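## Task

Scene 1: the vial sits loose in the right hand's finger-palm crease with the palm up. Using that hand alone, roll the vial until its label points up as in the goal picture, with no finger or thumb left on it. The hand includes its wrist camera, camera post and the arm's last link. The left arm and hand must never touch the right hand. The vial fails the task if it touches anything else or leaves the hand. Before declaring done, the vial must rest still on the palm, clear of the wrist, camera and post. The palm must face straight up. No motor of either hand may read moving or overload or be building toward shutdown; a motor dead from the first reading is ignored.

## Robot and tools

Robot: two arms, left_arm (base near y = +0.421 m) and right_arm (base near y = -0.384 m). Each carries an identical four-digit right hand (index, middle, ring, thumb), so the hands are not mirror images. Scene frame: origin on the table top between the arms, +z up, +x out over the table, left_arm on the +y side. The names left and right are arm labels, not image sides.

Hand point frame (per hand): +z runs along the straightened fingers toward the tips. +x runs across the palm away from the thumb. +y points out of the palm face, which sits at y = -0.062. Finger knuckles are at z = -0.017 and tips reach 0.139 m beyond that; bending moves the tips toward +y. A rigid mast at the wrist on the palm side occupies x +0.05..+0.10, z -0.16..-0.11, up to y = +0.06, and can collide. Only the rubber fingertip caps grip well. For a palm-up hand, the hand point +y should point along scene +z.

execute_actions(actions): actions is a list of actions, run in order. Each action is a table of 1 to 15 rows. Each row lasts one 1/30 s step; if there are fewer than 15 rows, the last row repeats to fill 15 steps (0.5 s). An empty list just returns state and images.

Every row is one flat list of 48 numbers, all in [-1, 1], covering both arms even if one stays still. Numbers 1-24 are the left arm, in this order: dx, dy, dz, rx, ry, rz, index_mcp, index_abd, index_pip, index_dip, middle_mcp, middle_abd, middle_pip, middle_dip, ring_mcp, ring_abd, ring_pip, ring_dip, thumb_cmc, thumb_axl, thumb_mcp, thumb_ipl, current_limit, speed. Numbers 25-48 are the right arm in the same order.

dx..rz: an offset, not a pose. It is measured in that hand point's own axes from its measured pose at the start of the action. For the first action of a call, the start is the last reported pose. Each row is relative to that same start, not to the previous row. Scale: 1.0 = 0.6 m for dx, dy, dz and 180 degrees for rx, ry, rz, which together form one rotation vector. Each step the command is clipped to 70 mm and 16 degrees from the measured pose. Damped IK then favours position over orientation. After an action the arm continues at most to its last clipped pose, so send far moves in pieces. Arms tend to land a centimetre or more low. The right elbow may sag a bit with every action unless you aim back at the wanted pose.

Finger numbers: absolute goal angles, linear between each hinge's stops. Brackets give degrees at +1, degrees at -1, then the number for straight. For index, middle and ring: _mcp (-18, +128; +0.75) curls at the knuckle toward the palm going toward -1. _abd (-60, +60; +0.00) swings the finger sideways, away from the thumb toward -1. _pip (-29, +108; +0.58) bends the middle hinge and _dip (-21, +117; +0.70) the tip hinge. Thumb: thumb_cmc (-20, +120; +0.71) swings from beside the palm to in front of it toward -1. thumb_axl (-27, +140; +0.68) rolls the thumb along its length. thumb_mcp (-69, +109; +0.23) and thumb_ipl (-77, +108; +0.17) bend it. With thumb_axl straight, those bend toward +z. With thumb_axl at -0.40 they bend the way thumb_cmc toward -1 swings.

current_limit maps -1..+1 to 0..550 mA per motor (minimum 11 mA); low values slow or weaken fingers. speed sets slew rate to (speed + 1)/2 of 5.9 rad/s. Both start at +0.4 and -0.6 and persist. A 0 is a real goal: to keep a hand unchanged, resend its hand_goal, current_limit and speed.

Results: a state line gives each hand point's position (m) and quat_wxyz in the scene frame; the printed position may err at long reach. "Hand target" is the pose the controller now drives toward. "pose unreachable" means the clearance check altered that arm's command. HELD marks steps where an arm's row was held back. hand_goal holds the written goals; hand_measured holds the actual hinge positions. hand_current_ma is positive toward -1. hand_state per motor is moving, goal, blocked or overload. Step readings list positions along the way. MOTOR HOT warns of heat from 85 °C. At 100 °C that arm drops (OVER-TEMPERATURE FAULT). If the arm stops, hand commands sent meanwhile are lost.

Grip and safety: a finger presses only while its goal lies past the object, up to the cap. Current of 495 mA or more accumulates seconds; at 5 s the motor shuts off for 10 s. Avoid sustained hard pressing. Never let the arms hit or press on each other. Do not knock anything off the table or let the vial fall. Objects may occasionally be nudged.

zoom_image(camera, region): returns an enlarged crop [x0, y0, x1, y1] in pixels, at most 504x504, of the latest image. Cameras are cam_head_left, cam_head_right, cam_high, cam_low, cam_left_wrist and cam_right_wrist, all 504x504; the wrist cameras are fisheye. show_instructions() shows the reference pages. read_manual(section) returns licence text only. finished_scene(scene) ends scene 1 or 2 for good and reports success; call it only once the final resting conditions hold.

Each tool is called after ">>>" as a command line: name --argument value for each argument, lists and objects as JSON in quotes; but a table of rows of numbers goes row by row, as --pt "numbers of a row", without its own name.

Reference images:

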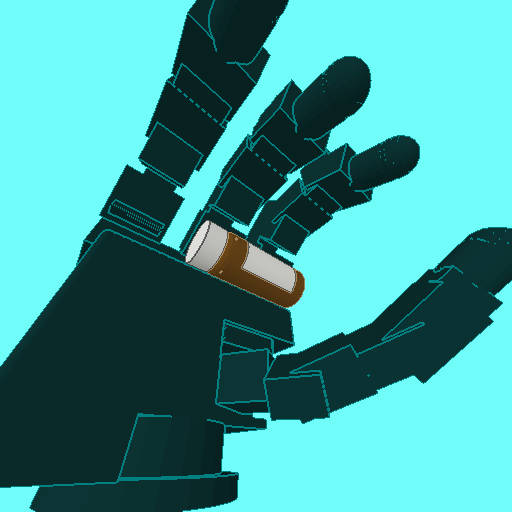

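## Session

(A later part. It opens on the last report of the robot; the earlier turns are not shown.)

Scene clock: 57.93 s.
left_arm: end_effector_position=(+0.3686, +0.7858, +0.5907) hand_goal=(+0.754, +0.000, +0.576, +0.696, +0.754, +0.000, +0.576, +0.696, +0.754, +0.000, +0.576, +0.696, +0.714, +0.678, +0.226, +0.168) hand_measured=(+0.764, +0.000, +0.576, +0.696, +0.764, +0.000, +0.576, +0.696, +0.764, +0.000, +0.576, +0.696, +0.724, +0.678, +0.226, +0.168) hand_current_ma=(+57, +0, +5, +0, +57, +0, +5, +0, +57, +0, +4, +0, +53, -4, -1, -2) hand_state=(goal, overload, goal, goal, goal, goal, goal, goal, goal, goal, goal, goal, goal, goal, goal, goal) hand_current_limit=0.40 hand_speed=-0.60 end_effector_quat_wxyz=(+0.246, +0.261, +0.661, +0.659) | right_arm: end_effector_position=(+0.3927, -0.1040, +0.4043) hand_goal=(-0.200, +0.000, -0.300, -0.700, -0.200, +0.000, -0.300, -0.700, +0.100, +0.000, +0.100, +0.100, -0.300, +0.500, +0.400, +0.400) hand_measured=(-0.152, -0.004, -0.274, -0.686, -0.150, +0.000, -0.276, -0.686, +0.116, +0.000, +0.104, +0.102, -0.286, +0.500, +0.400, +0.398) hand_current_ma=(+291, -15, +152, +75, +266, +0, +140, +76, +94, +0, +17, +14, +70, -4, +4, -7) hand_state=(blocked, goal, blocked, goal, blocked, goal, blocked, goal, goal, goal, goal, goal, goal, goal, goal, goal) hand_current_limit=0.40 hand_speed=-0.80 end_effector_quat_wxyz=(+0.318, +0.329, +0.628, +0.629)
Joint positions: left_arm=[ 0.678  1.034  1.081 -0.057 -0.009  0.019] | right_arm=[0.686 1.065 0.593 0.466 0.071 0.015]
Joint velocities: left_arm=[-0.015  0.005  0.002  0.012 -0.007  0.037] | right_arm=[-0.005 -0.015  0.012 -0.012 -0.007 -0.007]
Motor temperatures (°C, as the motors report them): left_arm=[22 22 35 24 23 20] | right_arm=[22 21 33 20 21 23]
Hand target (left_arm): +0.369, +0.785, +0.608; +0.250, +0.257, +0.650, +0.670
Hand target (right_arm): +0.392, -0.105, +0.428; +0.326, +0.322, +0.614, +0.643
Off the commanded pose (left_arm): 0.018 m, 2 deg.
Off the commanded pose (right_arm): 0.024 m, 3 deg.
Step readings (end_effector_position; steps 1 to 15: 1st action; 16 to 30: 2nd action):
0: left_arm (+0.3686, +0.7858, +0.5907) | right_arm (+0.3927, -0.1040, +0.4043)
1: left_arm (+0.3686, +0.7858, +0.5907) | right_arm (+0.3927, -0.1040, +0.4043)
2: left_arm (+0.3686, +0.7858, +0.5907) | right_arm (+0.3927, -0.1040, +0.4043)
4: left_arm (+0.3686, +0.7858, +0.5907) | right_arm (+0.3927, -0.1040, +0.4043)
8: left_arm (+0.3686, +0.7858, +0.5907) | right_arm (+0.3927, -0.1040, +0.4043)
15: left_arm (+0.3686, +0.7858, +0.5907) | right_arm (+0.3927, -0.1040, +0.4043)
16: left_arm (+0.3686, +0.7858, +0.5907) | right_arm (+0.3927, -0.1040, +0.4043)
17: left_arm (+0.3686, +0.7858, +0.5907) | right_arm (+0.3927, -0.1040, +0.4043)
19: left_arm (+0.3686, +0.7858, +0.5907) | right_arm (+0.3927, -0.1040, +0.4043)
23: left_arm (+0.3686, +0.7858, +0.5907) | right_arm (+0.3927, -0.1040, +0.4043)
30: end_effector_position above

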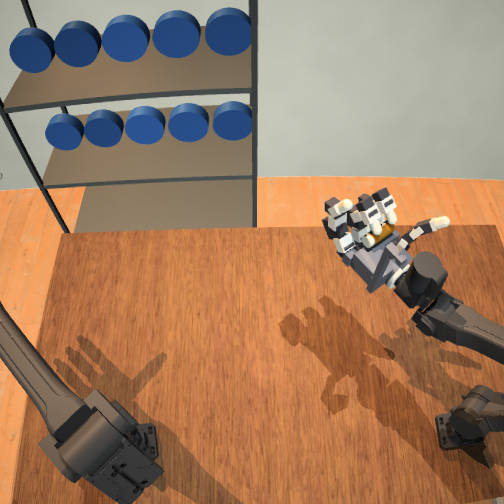

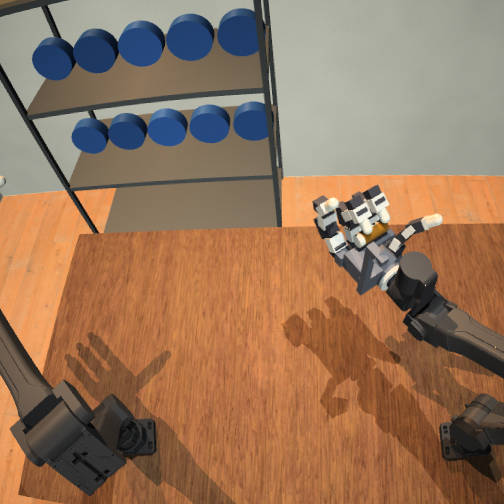

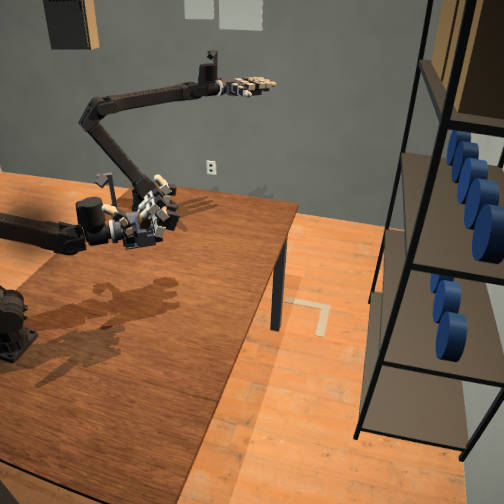

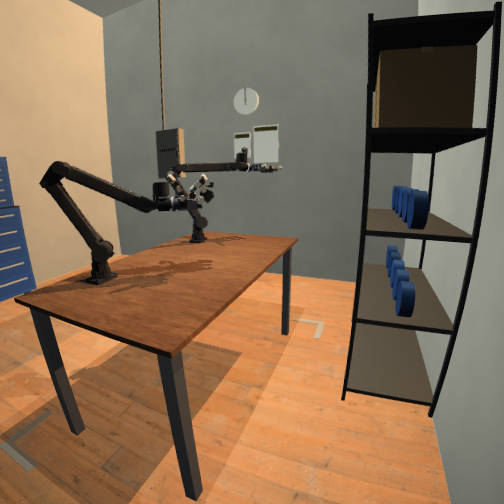

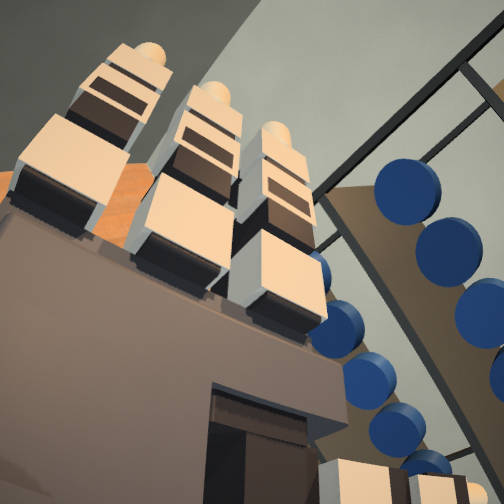

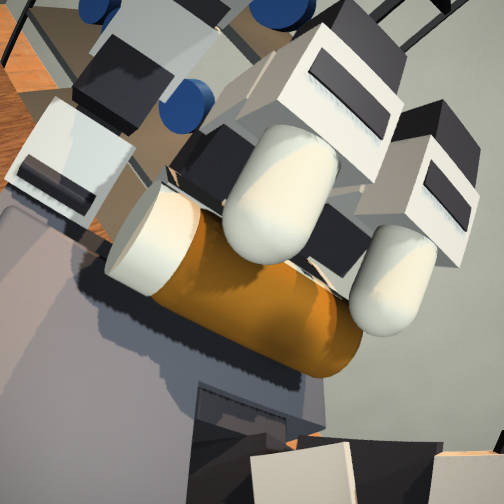

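>>> execute_actions --actions '[[[0,0.03,0,-0.01,0,0,0.754,0,0.576,0.696,0.754,0,0.576,0.696,0.754,0,0.576,0.696,0.714,0.678,0.226,0.168,0.4,-0.6,0,0.04,0,-0.014,0,0,-0.3,0,-0.55,-0.55,-0.3,0,-0.55,-0.55,0.1,0,0.1,0.1,-0.3,0.5,0.4,0.4,0.4,-0.8]],[[0,0.03,0,-0.01,0,0,0.754,0,0.576,0.696,0.754,0,0.576,0.696,0.754,0,0.576,0.696,0.714,0.678,0.226,0.168,0.4,-0.6,0,0.04,0,-0.014,0,0,-0.3,0,-0.55,-0.55,-0.3,0,-0.55,-0.55,0.1,0,0.1,0.1,-0.3,0.5,0.4,0.4,0.4,-0.8]]]'

Scene clock: 62.73 s.
left_arm: end_effector_position=(+0.3686, +0.7858, +0.5907) hand_goal=(+0.754, +0.000, +0.576, +0.696, +0.754, +0.000, +0.576, +0.696, +0.754, +0.000, +0.576, +0.696, +0.714, +0.678, +0.226, +0.168) hand_measured=(+0.764, +0.000, +0.576, +0.696, +0.764, +0.000, +0.576, +0.696, +0.764, +0.000, +0.576, +0.696, +0.724, +0.678, +0.226, +0.168) hand_current_ma=(+57, +0, +5, +0, +57, +0, +5, +0, +57, +0, +4, +0, +53, -4, -1, -2) hand_state=(goal, overload, goal, goal, goal, goal, goal, goal, goal, goal, goal, goal, goal, goal, goal, goal) hand_current_limit=0.40 hand_speed=-0.60 end_effector_quat_wxyz=(+0.246, +0.261, +0.661, +0.659) | right_arm: end_effector_position=(+0.3927, -0.1040, +0.4043) hand_goal=(-0.300, +0.000, -0.550, -0.550, -0.300, +0.000, -0.550, -0.550, +0.100, +0.000, +0.100, +0.100, -0.300, +0.500, +0.400, +0.400) hand_measured=(-0.254, -0.004, -0.300, -0.532, -0.250, +0.000, -0.304, -0.530, +0.116, +0.000, +0.104, +0.102, -0.286, +0.500, +0.400, +0.398) hand_current_ma=(+285, -15, +385, +98, +266, +0, +385, +105, +94, +0, +17, +14, +70, -4, +4, -7) hand_state=(blocked, goal, blocked, goal, blocked, goal, blocked, blocked, goal, goal, goal, goal, goal, goal, goal, goal) hand_current_limit=0.40 hand_speed=-0.80 end_effector_quat_wxyz=(+0.318, +0.329, +0.628, +0.629)
Joint positions: left_arm=[ 0.678  1.034  1.081 -0.057 -0.009  0.019] | right_arm=[0.686 1.065 0.593 0.466 0.071 0.015]
Joint velocities: left_arm=[ 0.005 -0.005  0.002  0.007 -0.081  0.022] | right_arm=[-0.015  0.005 -0.002 -0.002  0.007  0.022]
Motor temperatures (°C, as the motors report them): left_arm=[22 22 35 24 23 20] | right_arm=[22 21 34 20 21 23]
Hand target (left_arm): +0.369, +0.785, +0.608; +0.250, +0.257, +0.650, +0.670
Hand target (right_arm): +0.392, -0.105, +0.428; +0.326, +0.322, +0.614, +0.643
Off the commanded pose (left_arm): 0.018 m, 2 deg.
Off the commanded pose (right_arm): 0.024 m, 3 deg.
Step readings (end_effector_position; steps 1 to 15: 1st action; 16 to 30: 2nd action):
0: left_arm (+0.3686, +0.7858, +0.5907) | right_arm (+0.3927, -0.1040, +0.4043)
1: left_arm (+0.3686, +0.7858, +0.5907) | right_arm (+0.3927, -0.1040, +0.4043)
2: left_arm (+0.3686, +0.7858, +0.5907) | right_arm (+0.3927, -0.1040, +0.4043)
4: left_arm (+0.3686, +0.7858, +0.5907) | right_arm (+0.3927, -0.1040, +0.4043)
8: left_arm (+0.3686, +0.7858, +0.5907) | right_arm (+0.3927, -0.1040, +0.4043)
15: left_arm (+0.3686, +0.7858, +0.5907) | right_arm (+0.3927, -0.1040, +0.4043)
16: left_arm (+0.3686, +0.7858, +0.5907) | right_arm (+0.3927, -0.1040, +0.4043)
17: left_arm (+0.3686, +0.7858, +0.5907) | right_arm (+0.3927, -0.1040, +0.4043)
19: left_arm (+0.3686, +0.7858, +0.5907) | right_arm (+0.3927, -0.1040, +0.4043)
23: left_arm (+0.3686, +0.7858, +0.5907) | right_arm (+0.3927, -0.1040, +0.4043)
30: end_effector_position above

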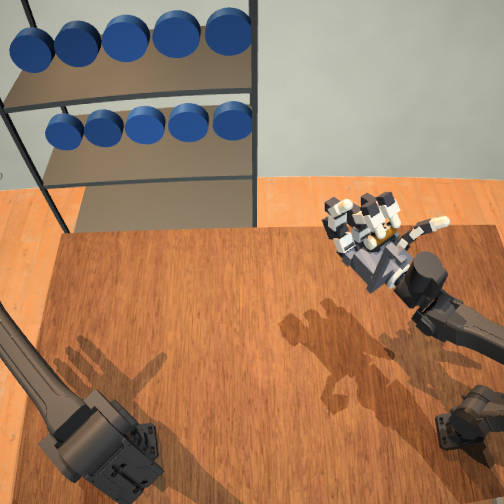

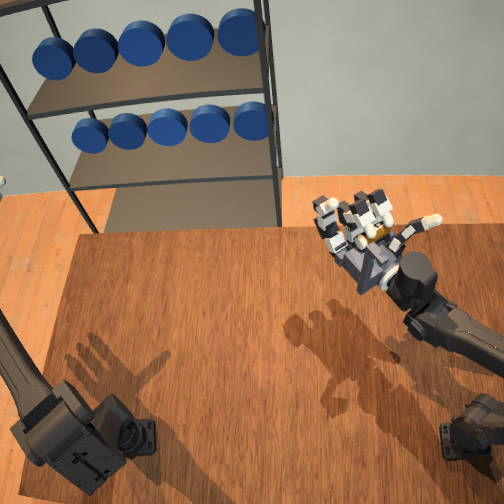

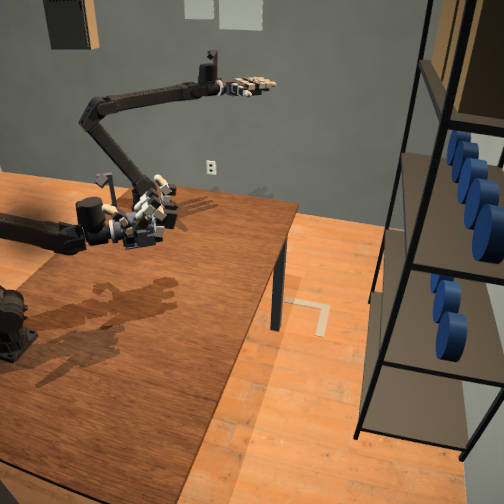

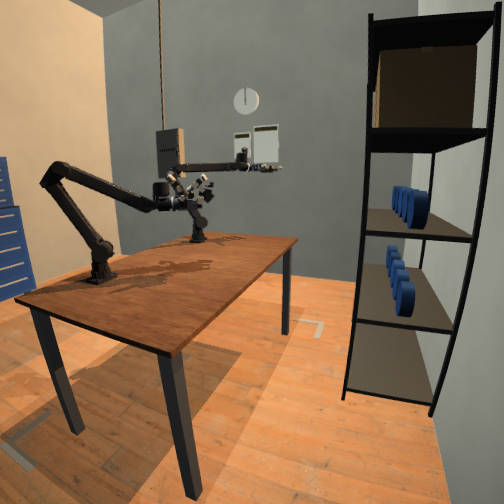

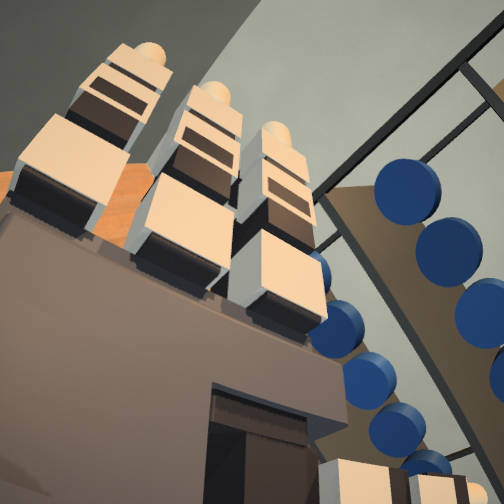

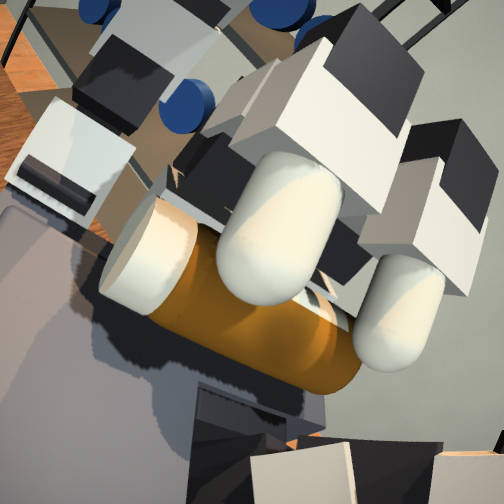

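>>> execute_actions --actions '[[[0,0.03,0,-0.01,0,0,0.754,0,0.576,0.696,0.754,0,0.576,0.696,0.754,0,0.576,0.696,0.714,0.678,0.226,0.168,0.4,-0.6,0,0.04,0,-0.014,0,0,-0.5,0,-0.55,-0.2,-0.5,0,-0.55,-0.2,0.1,0,0.1,0.1,-0.3,0.5,0.4,0.4,0.4,-0.75]],[[0,0.03,0,-0.01,0,0,0.754,0,0.576,0.696,0.754,0,0.576,0.696,0.754,0,0.576,0.696,0.714,0.678,0.226,0.168,0.4,-0.6,0,0.04,0,-0.014,0,0,-0.5,0,-0.55,-0.2,-0.5,0,-0.55,-0.2,0.1,0,0.1,0.1,-0.3,0.5,0.4,0.4,0.4,-0.75]]]'

Scene clock: 64.00 s.
left_arm: end_effector_position=(+0.3686, +0.7858, +0.5907) hand_goal=(+0.754, +0.000, +0.576, +0.696, +0.754, +0.000, +0.576, +0.696, +0.754, +0.000, +0.576, +0.696, +0.714, +0.678, +0.226, +0.168) hand_measured=(+0.764, +0.000, +0.576, +0.696, +0.764, +0.000, +0.576, +0.696, +0.764, +0.000, +0.576, +0.696, +0.724, +0.678, +0.226, +0.168) hand_current_ma=(+57, +0, +5, +0, +57, +0, +5, +0, +57, +0, +4, +0, +53, -4, -1, -2) hand_state=(goal, overload, goal, goal, goal, goal, goal, goal, goal, goal, goal, goal, goal, goal, goal, goal) hand_current_limit=0.40 hand_speed=-0.60 end_effector_quat_wxyz=(+0.246, +0.261, +0.661, +0.659) | right_arm: end_effector_position=(+0.3927, -0.1040, +0.4043) hand_goal=(-0.500, +0.000, -0.550, -0.200, -0.500, +0.000, -0.550, -0.200, +0.100, +0.000, +0.100, +0.100, -0.300, +0.500, +0.400, +0.400) hand_measured=(-0.410, -0.004, -0.402, -0.198, -0.488, -0.004, -0.508, -0.196, +0.116, +0.000, +0.104, +0.102, -0.286, +0.498, +0.406, +0.398) hand_current_ma=(+385, -15, +385, +8, +66, -16, +241, +25, +94, +0, +17, +14, +70, -8, +39, -7) hand_state=(blocked, goal, blocked, goal, goal, goal, blocked, goal, goal, goal, goal, goal, goal, goal, goal, goal) hand_current_limit=0.40 hand_speed=-0.75 end_effector_quat_wxyz=(+0.318, +0.329, +0.628, +0.629)
Joint positions: left_arm=[ 0.678  1.034  1.081 -0.057 -0.009  0.019] | right_arm=[0.686 1.065 0.593 0.466 0.071 0.015]
Joint velocities: left_arm=[-0.005  0.005 -0.002  0.022  0.051  0.051] | right_arm=[-0.015  0.005 -0.002  0.022 -0.022 -0.066]
Motor temperatures (°C, as the motors report them): left_arm=[22 22 35 24 23 20] | right_arm=[22 21 34 20 21 23]
Hand target (left_arm): +0.369, +0.785, +0.608; +0.250, +0.257, +0.650, +0.670
Hand target (right_arm): +0.392, -0.105, +0.428; +0.326, +0.322, +0.614, +0.643
Off the commanded pose (left_arm): 0.018 m, 2 deg.
Off the commanded pose (right_arm): 0.024 m, 3 deg.
Step readings (end_effector_position; steps 1 to 15: 1st action; 16 to 30: 2nd action):
0: left_arm (+0.3686, +0.7858, +0.5907) | right_arm (+0.3927, -0.1040, +0.4043)
1: left_arm (+0.3686, +0.7858, +0.5907) | right_arm (+0.3927, -0.1040, +0.4043)
2: left_arm (+0.3686, +0.7858, +0.5907) | right_arm (+0.3927, -0.1040, +0.4043)
4: left_arm (+0.3686, +0.7858, +0.5907) | right_arm (+0.3927, -0.1040, +0.4043)
8: left_arm (+0.3686, +0.7858, +0.5907) | right_arm (+0.3927, -0.1040, +0.4043)
15: left_arm (+0.3686, +0.7858, +0.5907) | right_arm (+0.3927, -0.1040, +0.4043)
16: left_arm (+0.3686, +0.7858, +0.5907) | right_arm (+0.3927, -0.1040, +0.4043)
17: left_arm (+0.3686, +0.7858, +0.5907) | right_arm (+0.3927, -0.1040, +0.4043)
19: left_arm (+0.3686, +0.7858, +0.5907) | right_arm (+0.3927, -0.1040, +0.4043)
23: left_arm (+0.3686, +0.7858, +0.5907) | right_arm (+0.3927, -0.1040, +0.4043)
30: end_effector_position above

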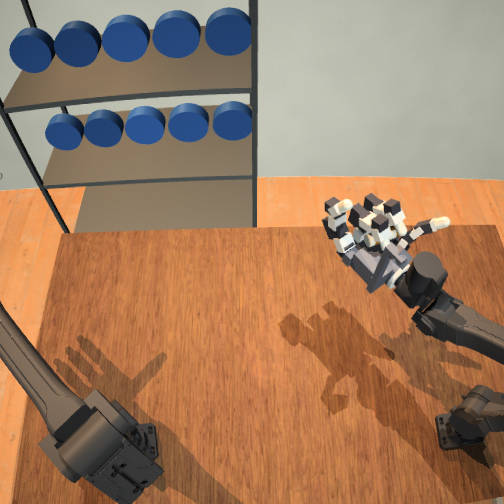

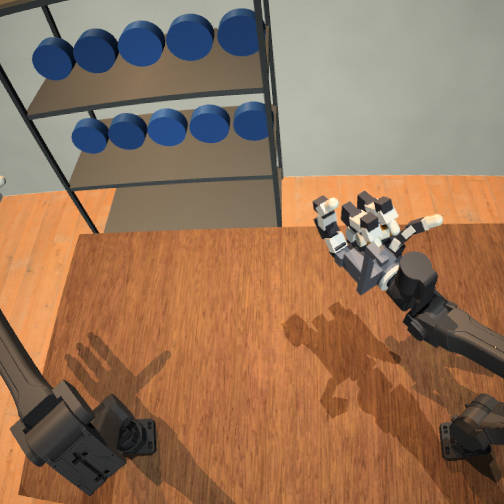

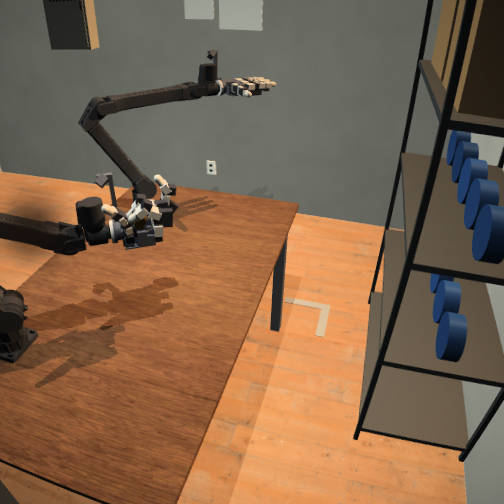

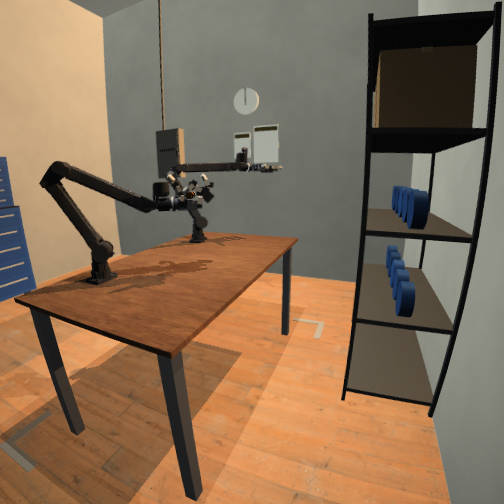

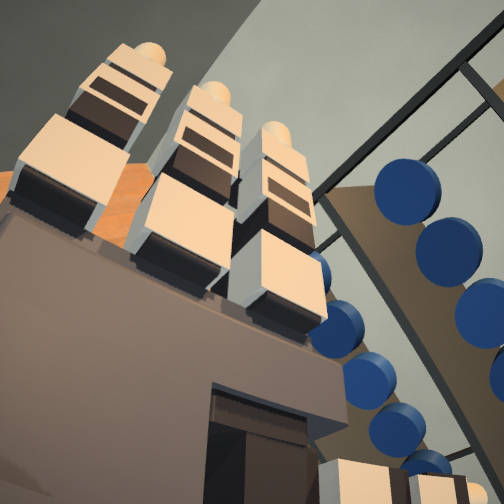

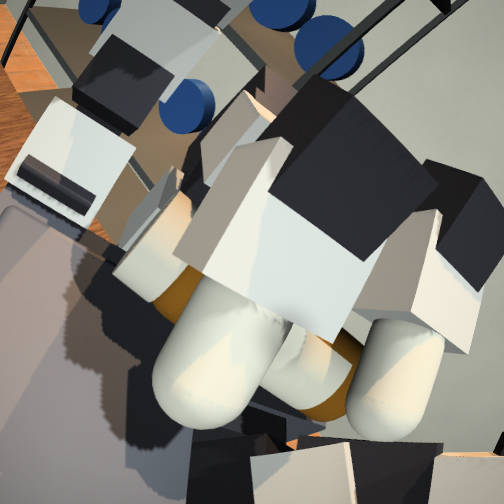

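It wrapped and spun backward. Release.

>>> execute_actions --actions '[[[0,0.03,0,-0.01,0,0,0.754,0,0.576,0.696,0.754,0,0.576,0.696,0.754,0,0.576,0.696,0.714,0.678,0.226,0.168,0.4,-0.6,0,0.04,0,-0.014,0,0,-0.45,0,0.0,0.2,-0.45,0,0.0,0.2,0.1,0,0.1,0.1,-0.3,0.5,0.4,0.4,0.4,-0.5]],[[0,0.03,0,-0.01,0,0,0.754,0,0.576,0.696,0.754,0,0.576,0.696,0.754,0,0.576,0.696,0.714,0.678,0.226,0.168,0.4,-0.6,0,0.04,0,-0.014,0,0,0.3,0,0.0,0.2,0.3,0,0.0,0.2,0.3,0,0.1,0.1,-0.3,0.5,0.4,0.4,0.4,-0.5]],[[0,0.03,0,-0.01,0,0,0.754,0,0.576,0.696,0.754,0,0.576,0.696,0.754,0,0.576,0.696,0.714,0.678,0.226,0.168,0.4,-0.6,0,0.04,0,-0.014,0,0,0.3,0,0.0,0.2,0.3,0,0.0,0.2,0.3,0,0.1,0.1,-0.3,0.5,0.4,0.4,0.4,-0.5]]]'

Scene clock: 65.70 s.
left_arm: end_effector_position=(+0.3686, +0.7858, +0.5907) hand_goal=(+0.754, +0.000, +0.576, +0.696, +0.754, +0.000, +0.576, +0.696, +0.754, +0.000, +0.576, +0.696, +0.714, +0.678, +0.226, +0.168) hand_measured=(+0.764, +0.000, +0.576, +0.696, +0.764, +0.000, +0.576, +0.696, +0.764, +0.000, +0.576, +0.696, +0.724, +0.678, +0.226, +0.168) hand_current_ma=(+57, +0, +5, +0, +57, +0, +5, +0, +57, +0, +4, +0, +53, -4, -1, -2) hand_state=(goal, overload, goal, goal, goal, goal, goal, goal, goal, goal, goal, goal, goal, goal, goal, goal) hand_current_limit=0.40 hand_speed=-0.60 end_effector_quat_wxyz=(+0.246, +0.261, +0.661, +0.659) | right_arm: end_effector_position=(+0.3927, -0.1040, +0.4043) hand_goal=(+0.300, +0.000, +0.000, +0.200, +0.300, +0.000, +0.000, +0.200, +0.300, +0.000, +0.100, +0.100, -0.300, +0.500, +0.400, +0.400) hand_measured=(+0.306, -0.004, -0.002, +0.198, +0.306, -0.004, -0.002, +0.196, +0.306, +0.000, +0.102, +0.102, -0.288, +0.498, +0.408, +0.398) hand_current_ma=(+35, -14, -8, -16, +37, -14, -8, -16, +37, +0, +15, +13, +57, -18, +47, -7) hand_state=(goal, goal, goal, goal, goal, goal, goal, goal, goal, goal, goal, goal, goal, goal, goal, goal) hand_current_limit=0.40 hand_speed=-0.50 end_effector_quat_wxyz=(+0.318, +0.329, +0.628, +0.629)
Joint positions: left_arm=[ 0.678  1.034  1.081 -0.057 -0.009  0.019] | right_arm=[0.686 1.065 0.593 0.466 0.071 0.015]
Joint velocities: left_arm=[-0.015 -0.005  0.002 -0.002 -0.051 -0.051] | right_arm=[-0.005 -0.005  0.012  0.017 -0.037 -0.081]
Motor temperatures (°C, as the motors report them): left_arm=[22 22 36 24 23 20] | right_arm=[22 21 34 20 21 23]
Hand target (left_arm): +0.369, +0.785, +0.608; +0.250, +0.257, +0.650, +0.670
Hand target (right_arm): +0.392, -0.105, +0.428; +0.326, +0.322, +0.614, +0.643
Off the commanded pose (left_arm): 0.018 m, 2 deg.
Off the commanded pose (right_arm): 0.024 m, 3 deg.
Step readings (end_effector_position; steps 1 to 15: 1st action; 16 to 30: 2nd action; 31 to 45: 3rd action):
0: left_arm (+0.3686, +0.7858, +0.5907) | right_arm (+0.3927, -0.1040, +0.4043)
1: left_arm (+0.3686, +0.7858, +0.5907) | right_arm (+0.3927, -0.1040, +0.4043)
2: left_arm (+0.3686, +0.7858, +0.5907) | right_arm (+0.3927, -0.1040, +0.4043)
4: left_arm (+0.3686, +0.7858, +0.5907) | right_arm (+0.3927, -0.1040, +0.4043)
8: left_arm (+0.3686, +0.7858, +0.5907) | right_arm (+0.3927, -0.1040, +0.4043)
15: left_arm (+0.3686, +0.7858, +0.5907) | right_arm (+0.3927, -0.1040, +0.4043)
16: left_arm (+0.3686, +0.7858, +0.5907) | right_arm (+0.3927, -0.1040, +0.4043)
17: left_arm (+0.3686, +0.7858, +0.5907) | right_arm (+0.3927, -0.1040, +0.4043)
19: left_arm (+0.3686, +0.7858, +0.5907) | right_arm (+0.3927, -0.1040, +0.4043)
23: left_arm (+0.3686, +0.7858, +0.5907) | right_arm (+0.3927, -0.1040, +0.4043)
30: left_arm (+0.3686, +0.7858, +0.5907) | right_arm (+0.3927, -0.1040, +0.4043)
31: left_arm (+0.3686, +0.7858, +0.5907) | right_arm (+0.3927, -0.1040, +0.4043)
32: left_arm (+0.3686, +0.7858, +0.5907) | right_arm (+0.3927, -0.1040, +0.4043)
34: left_arm (+0.3686, +0.7858, +0.5907) | right_arm (+0.3927, -0.1040, +0.4043)
38: left_arm (+0.3686, +0.7858, +0.5907) | right_arm (+0.3927, -0.1040, +0.4043)
45: end_effector_position above

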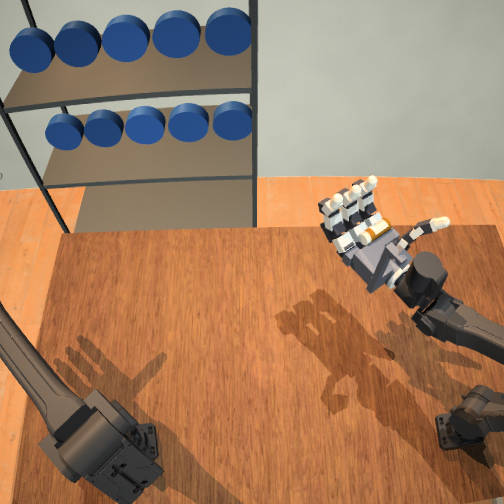

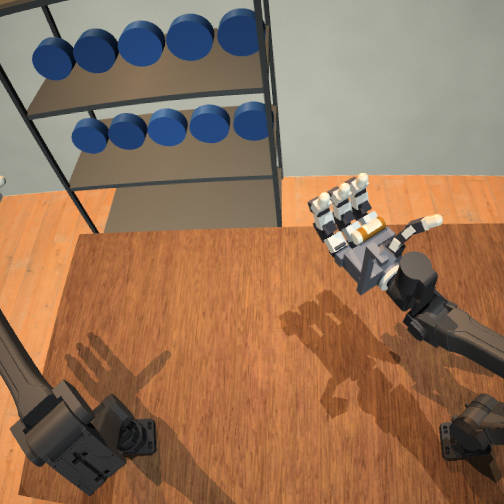

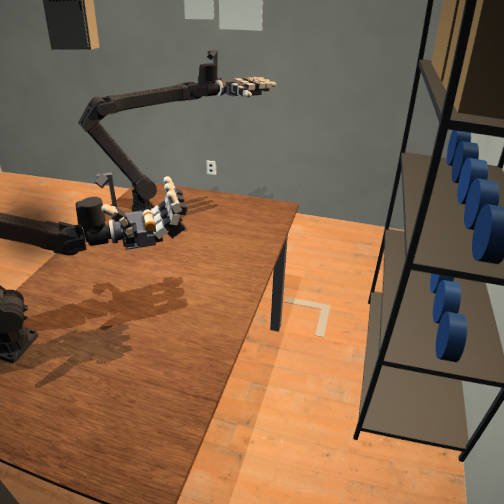

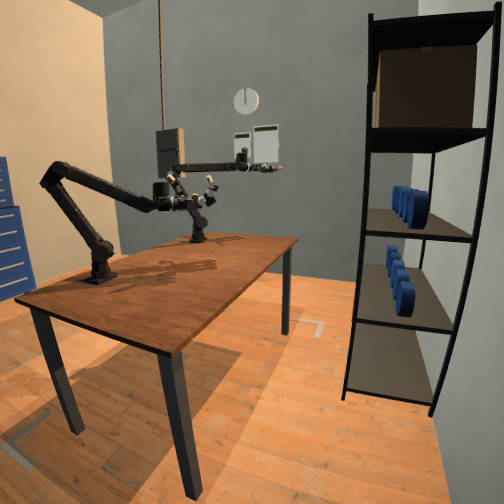

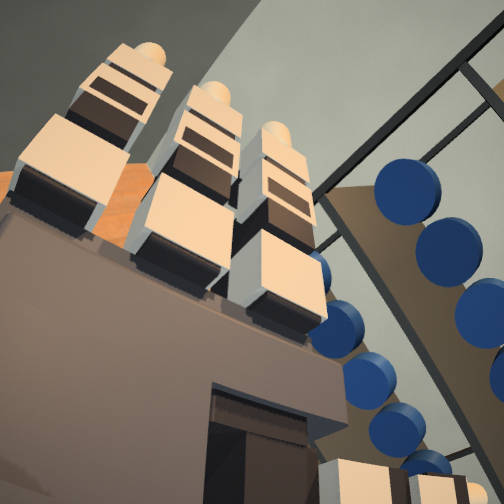

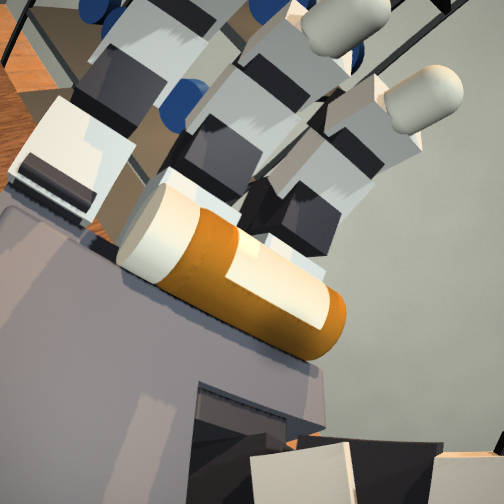

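Matches the goal picture.

>>> finished_scene --scene 1

The scene is finished: the task was done.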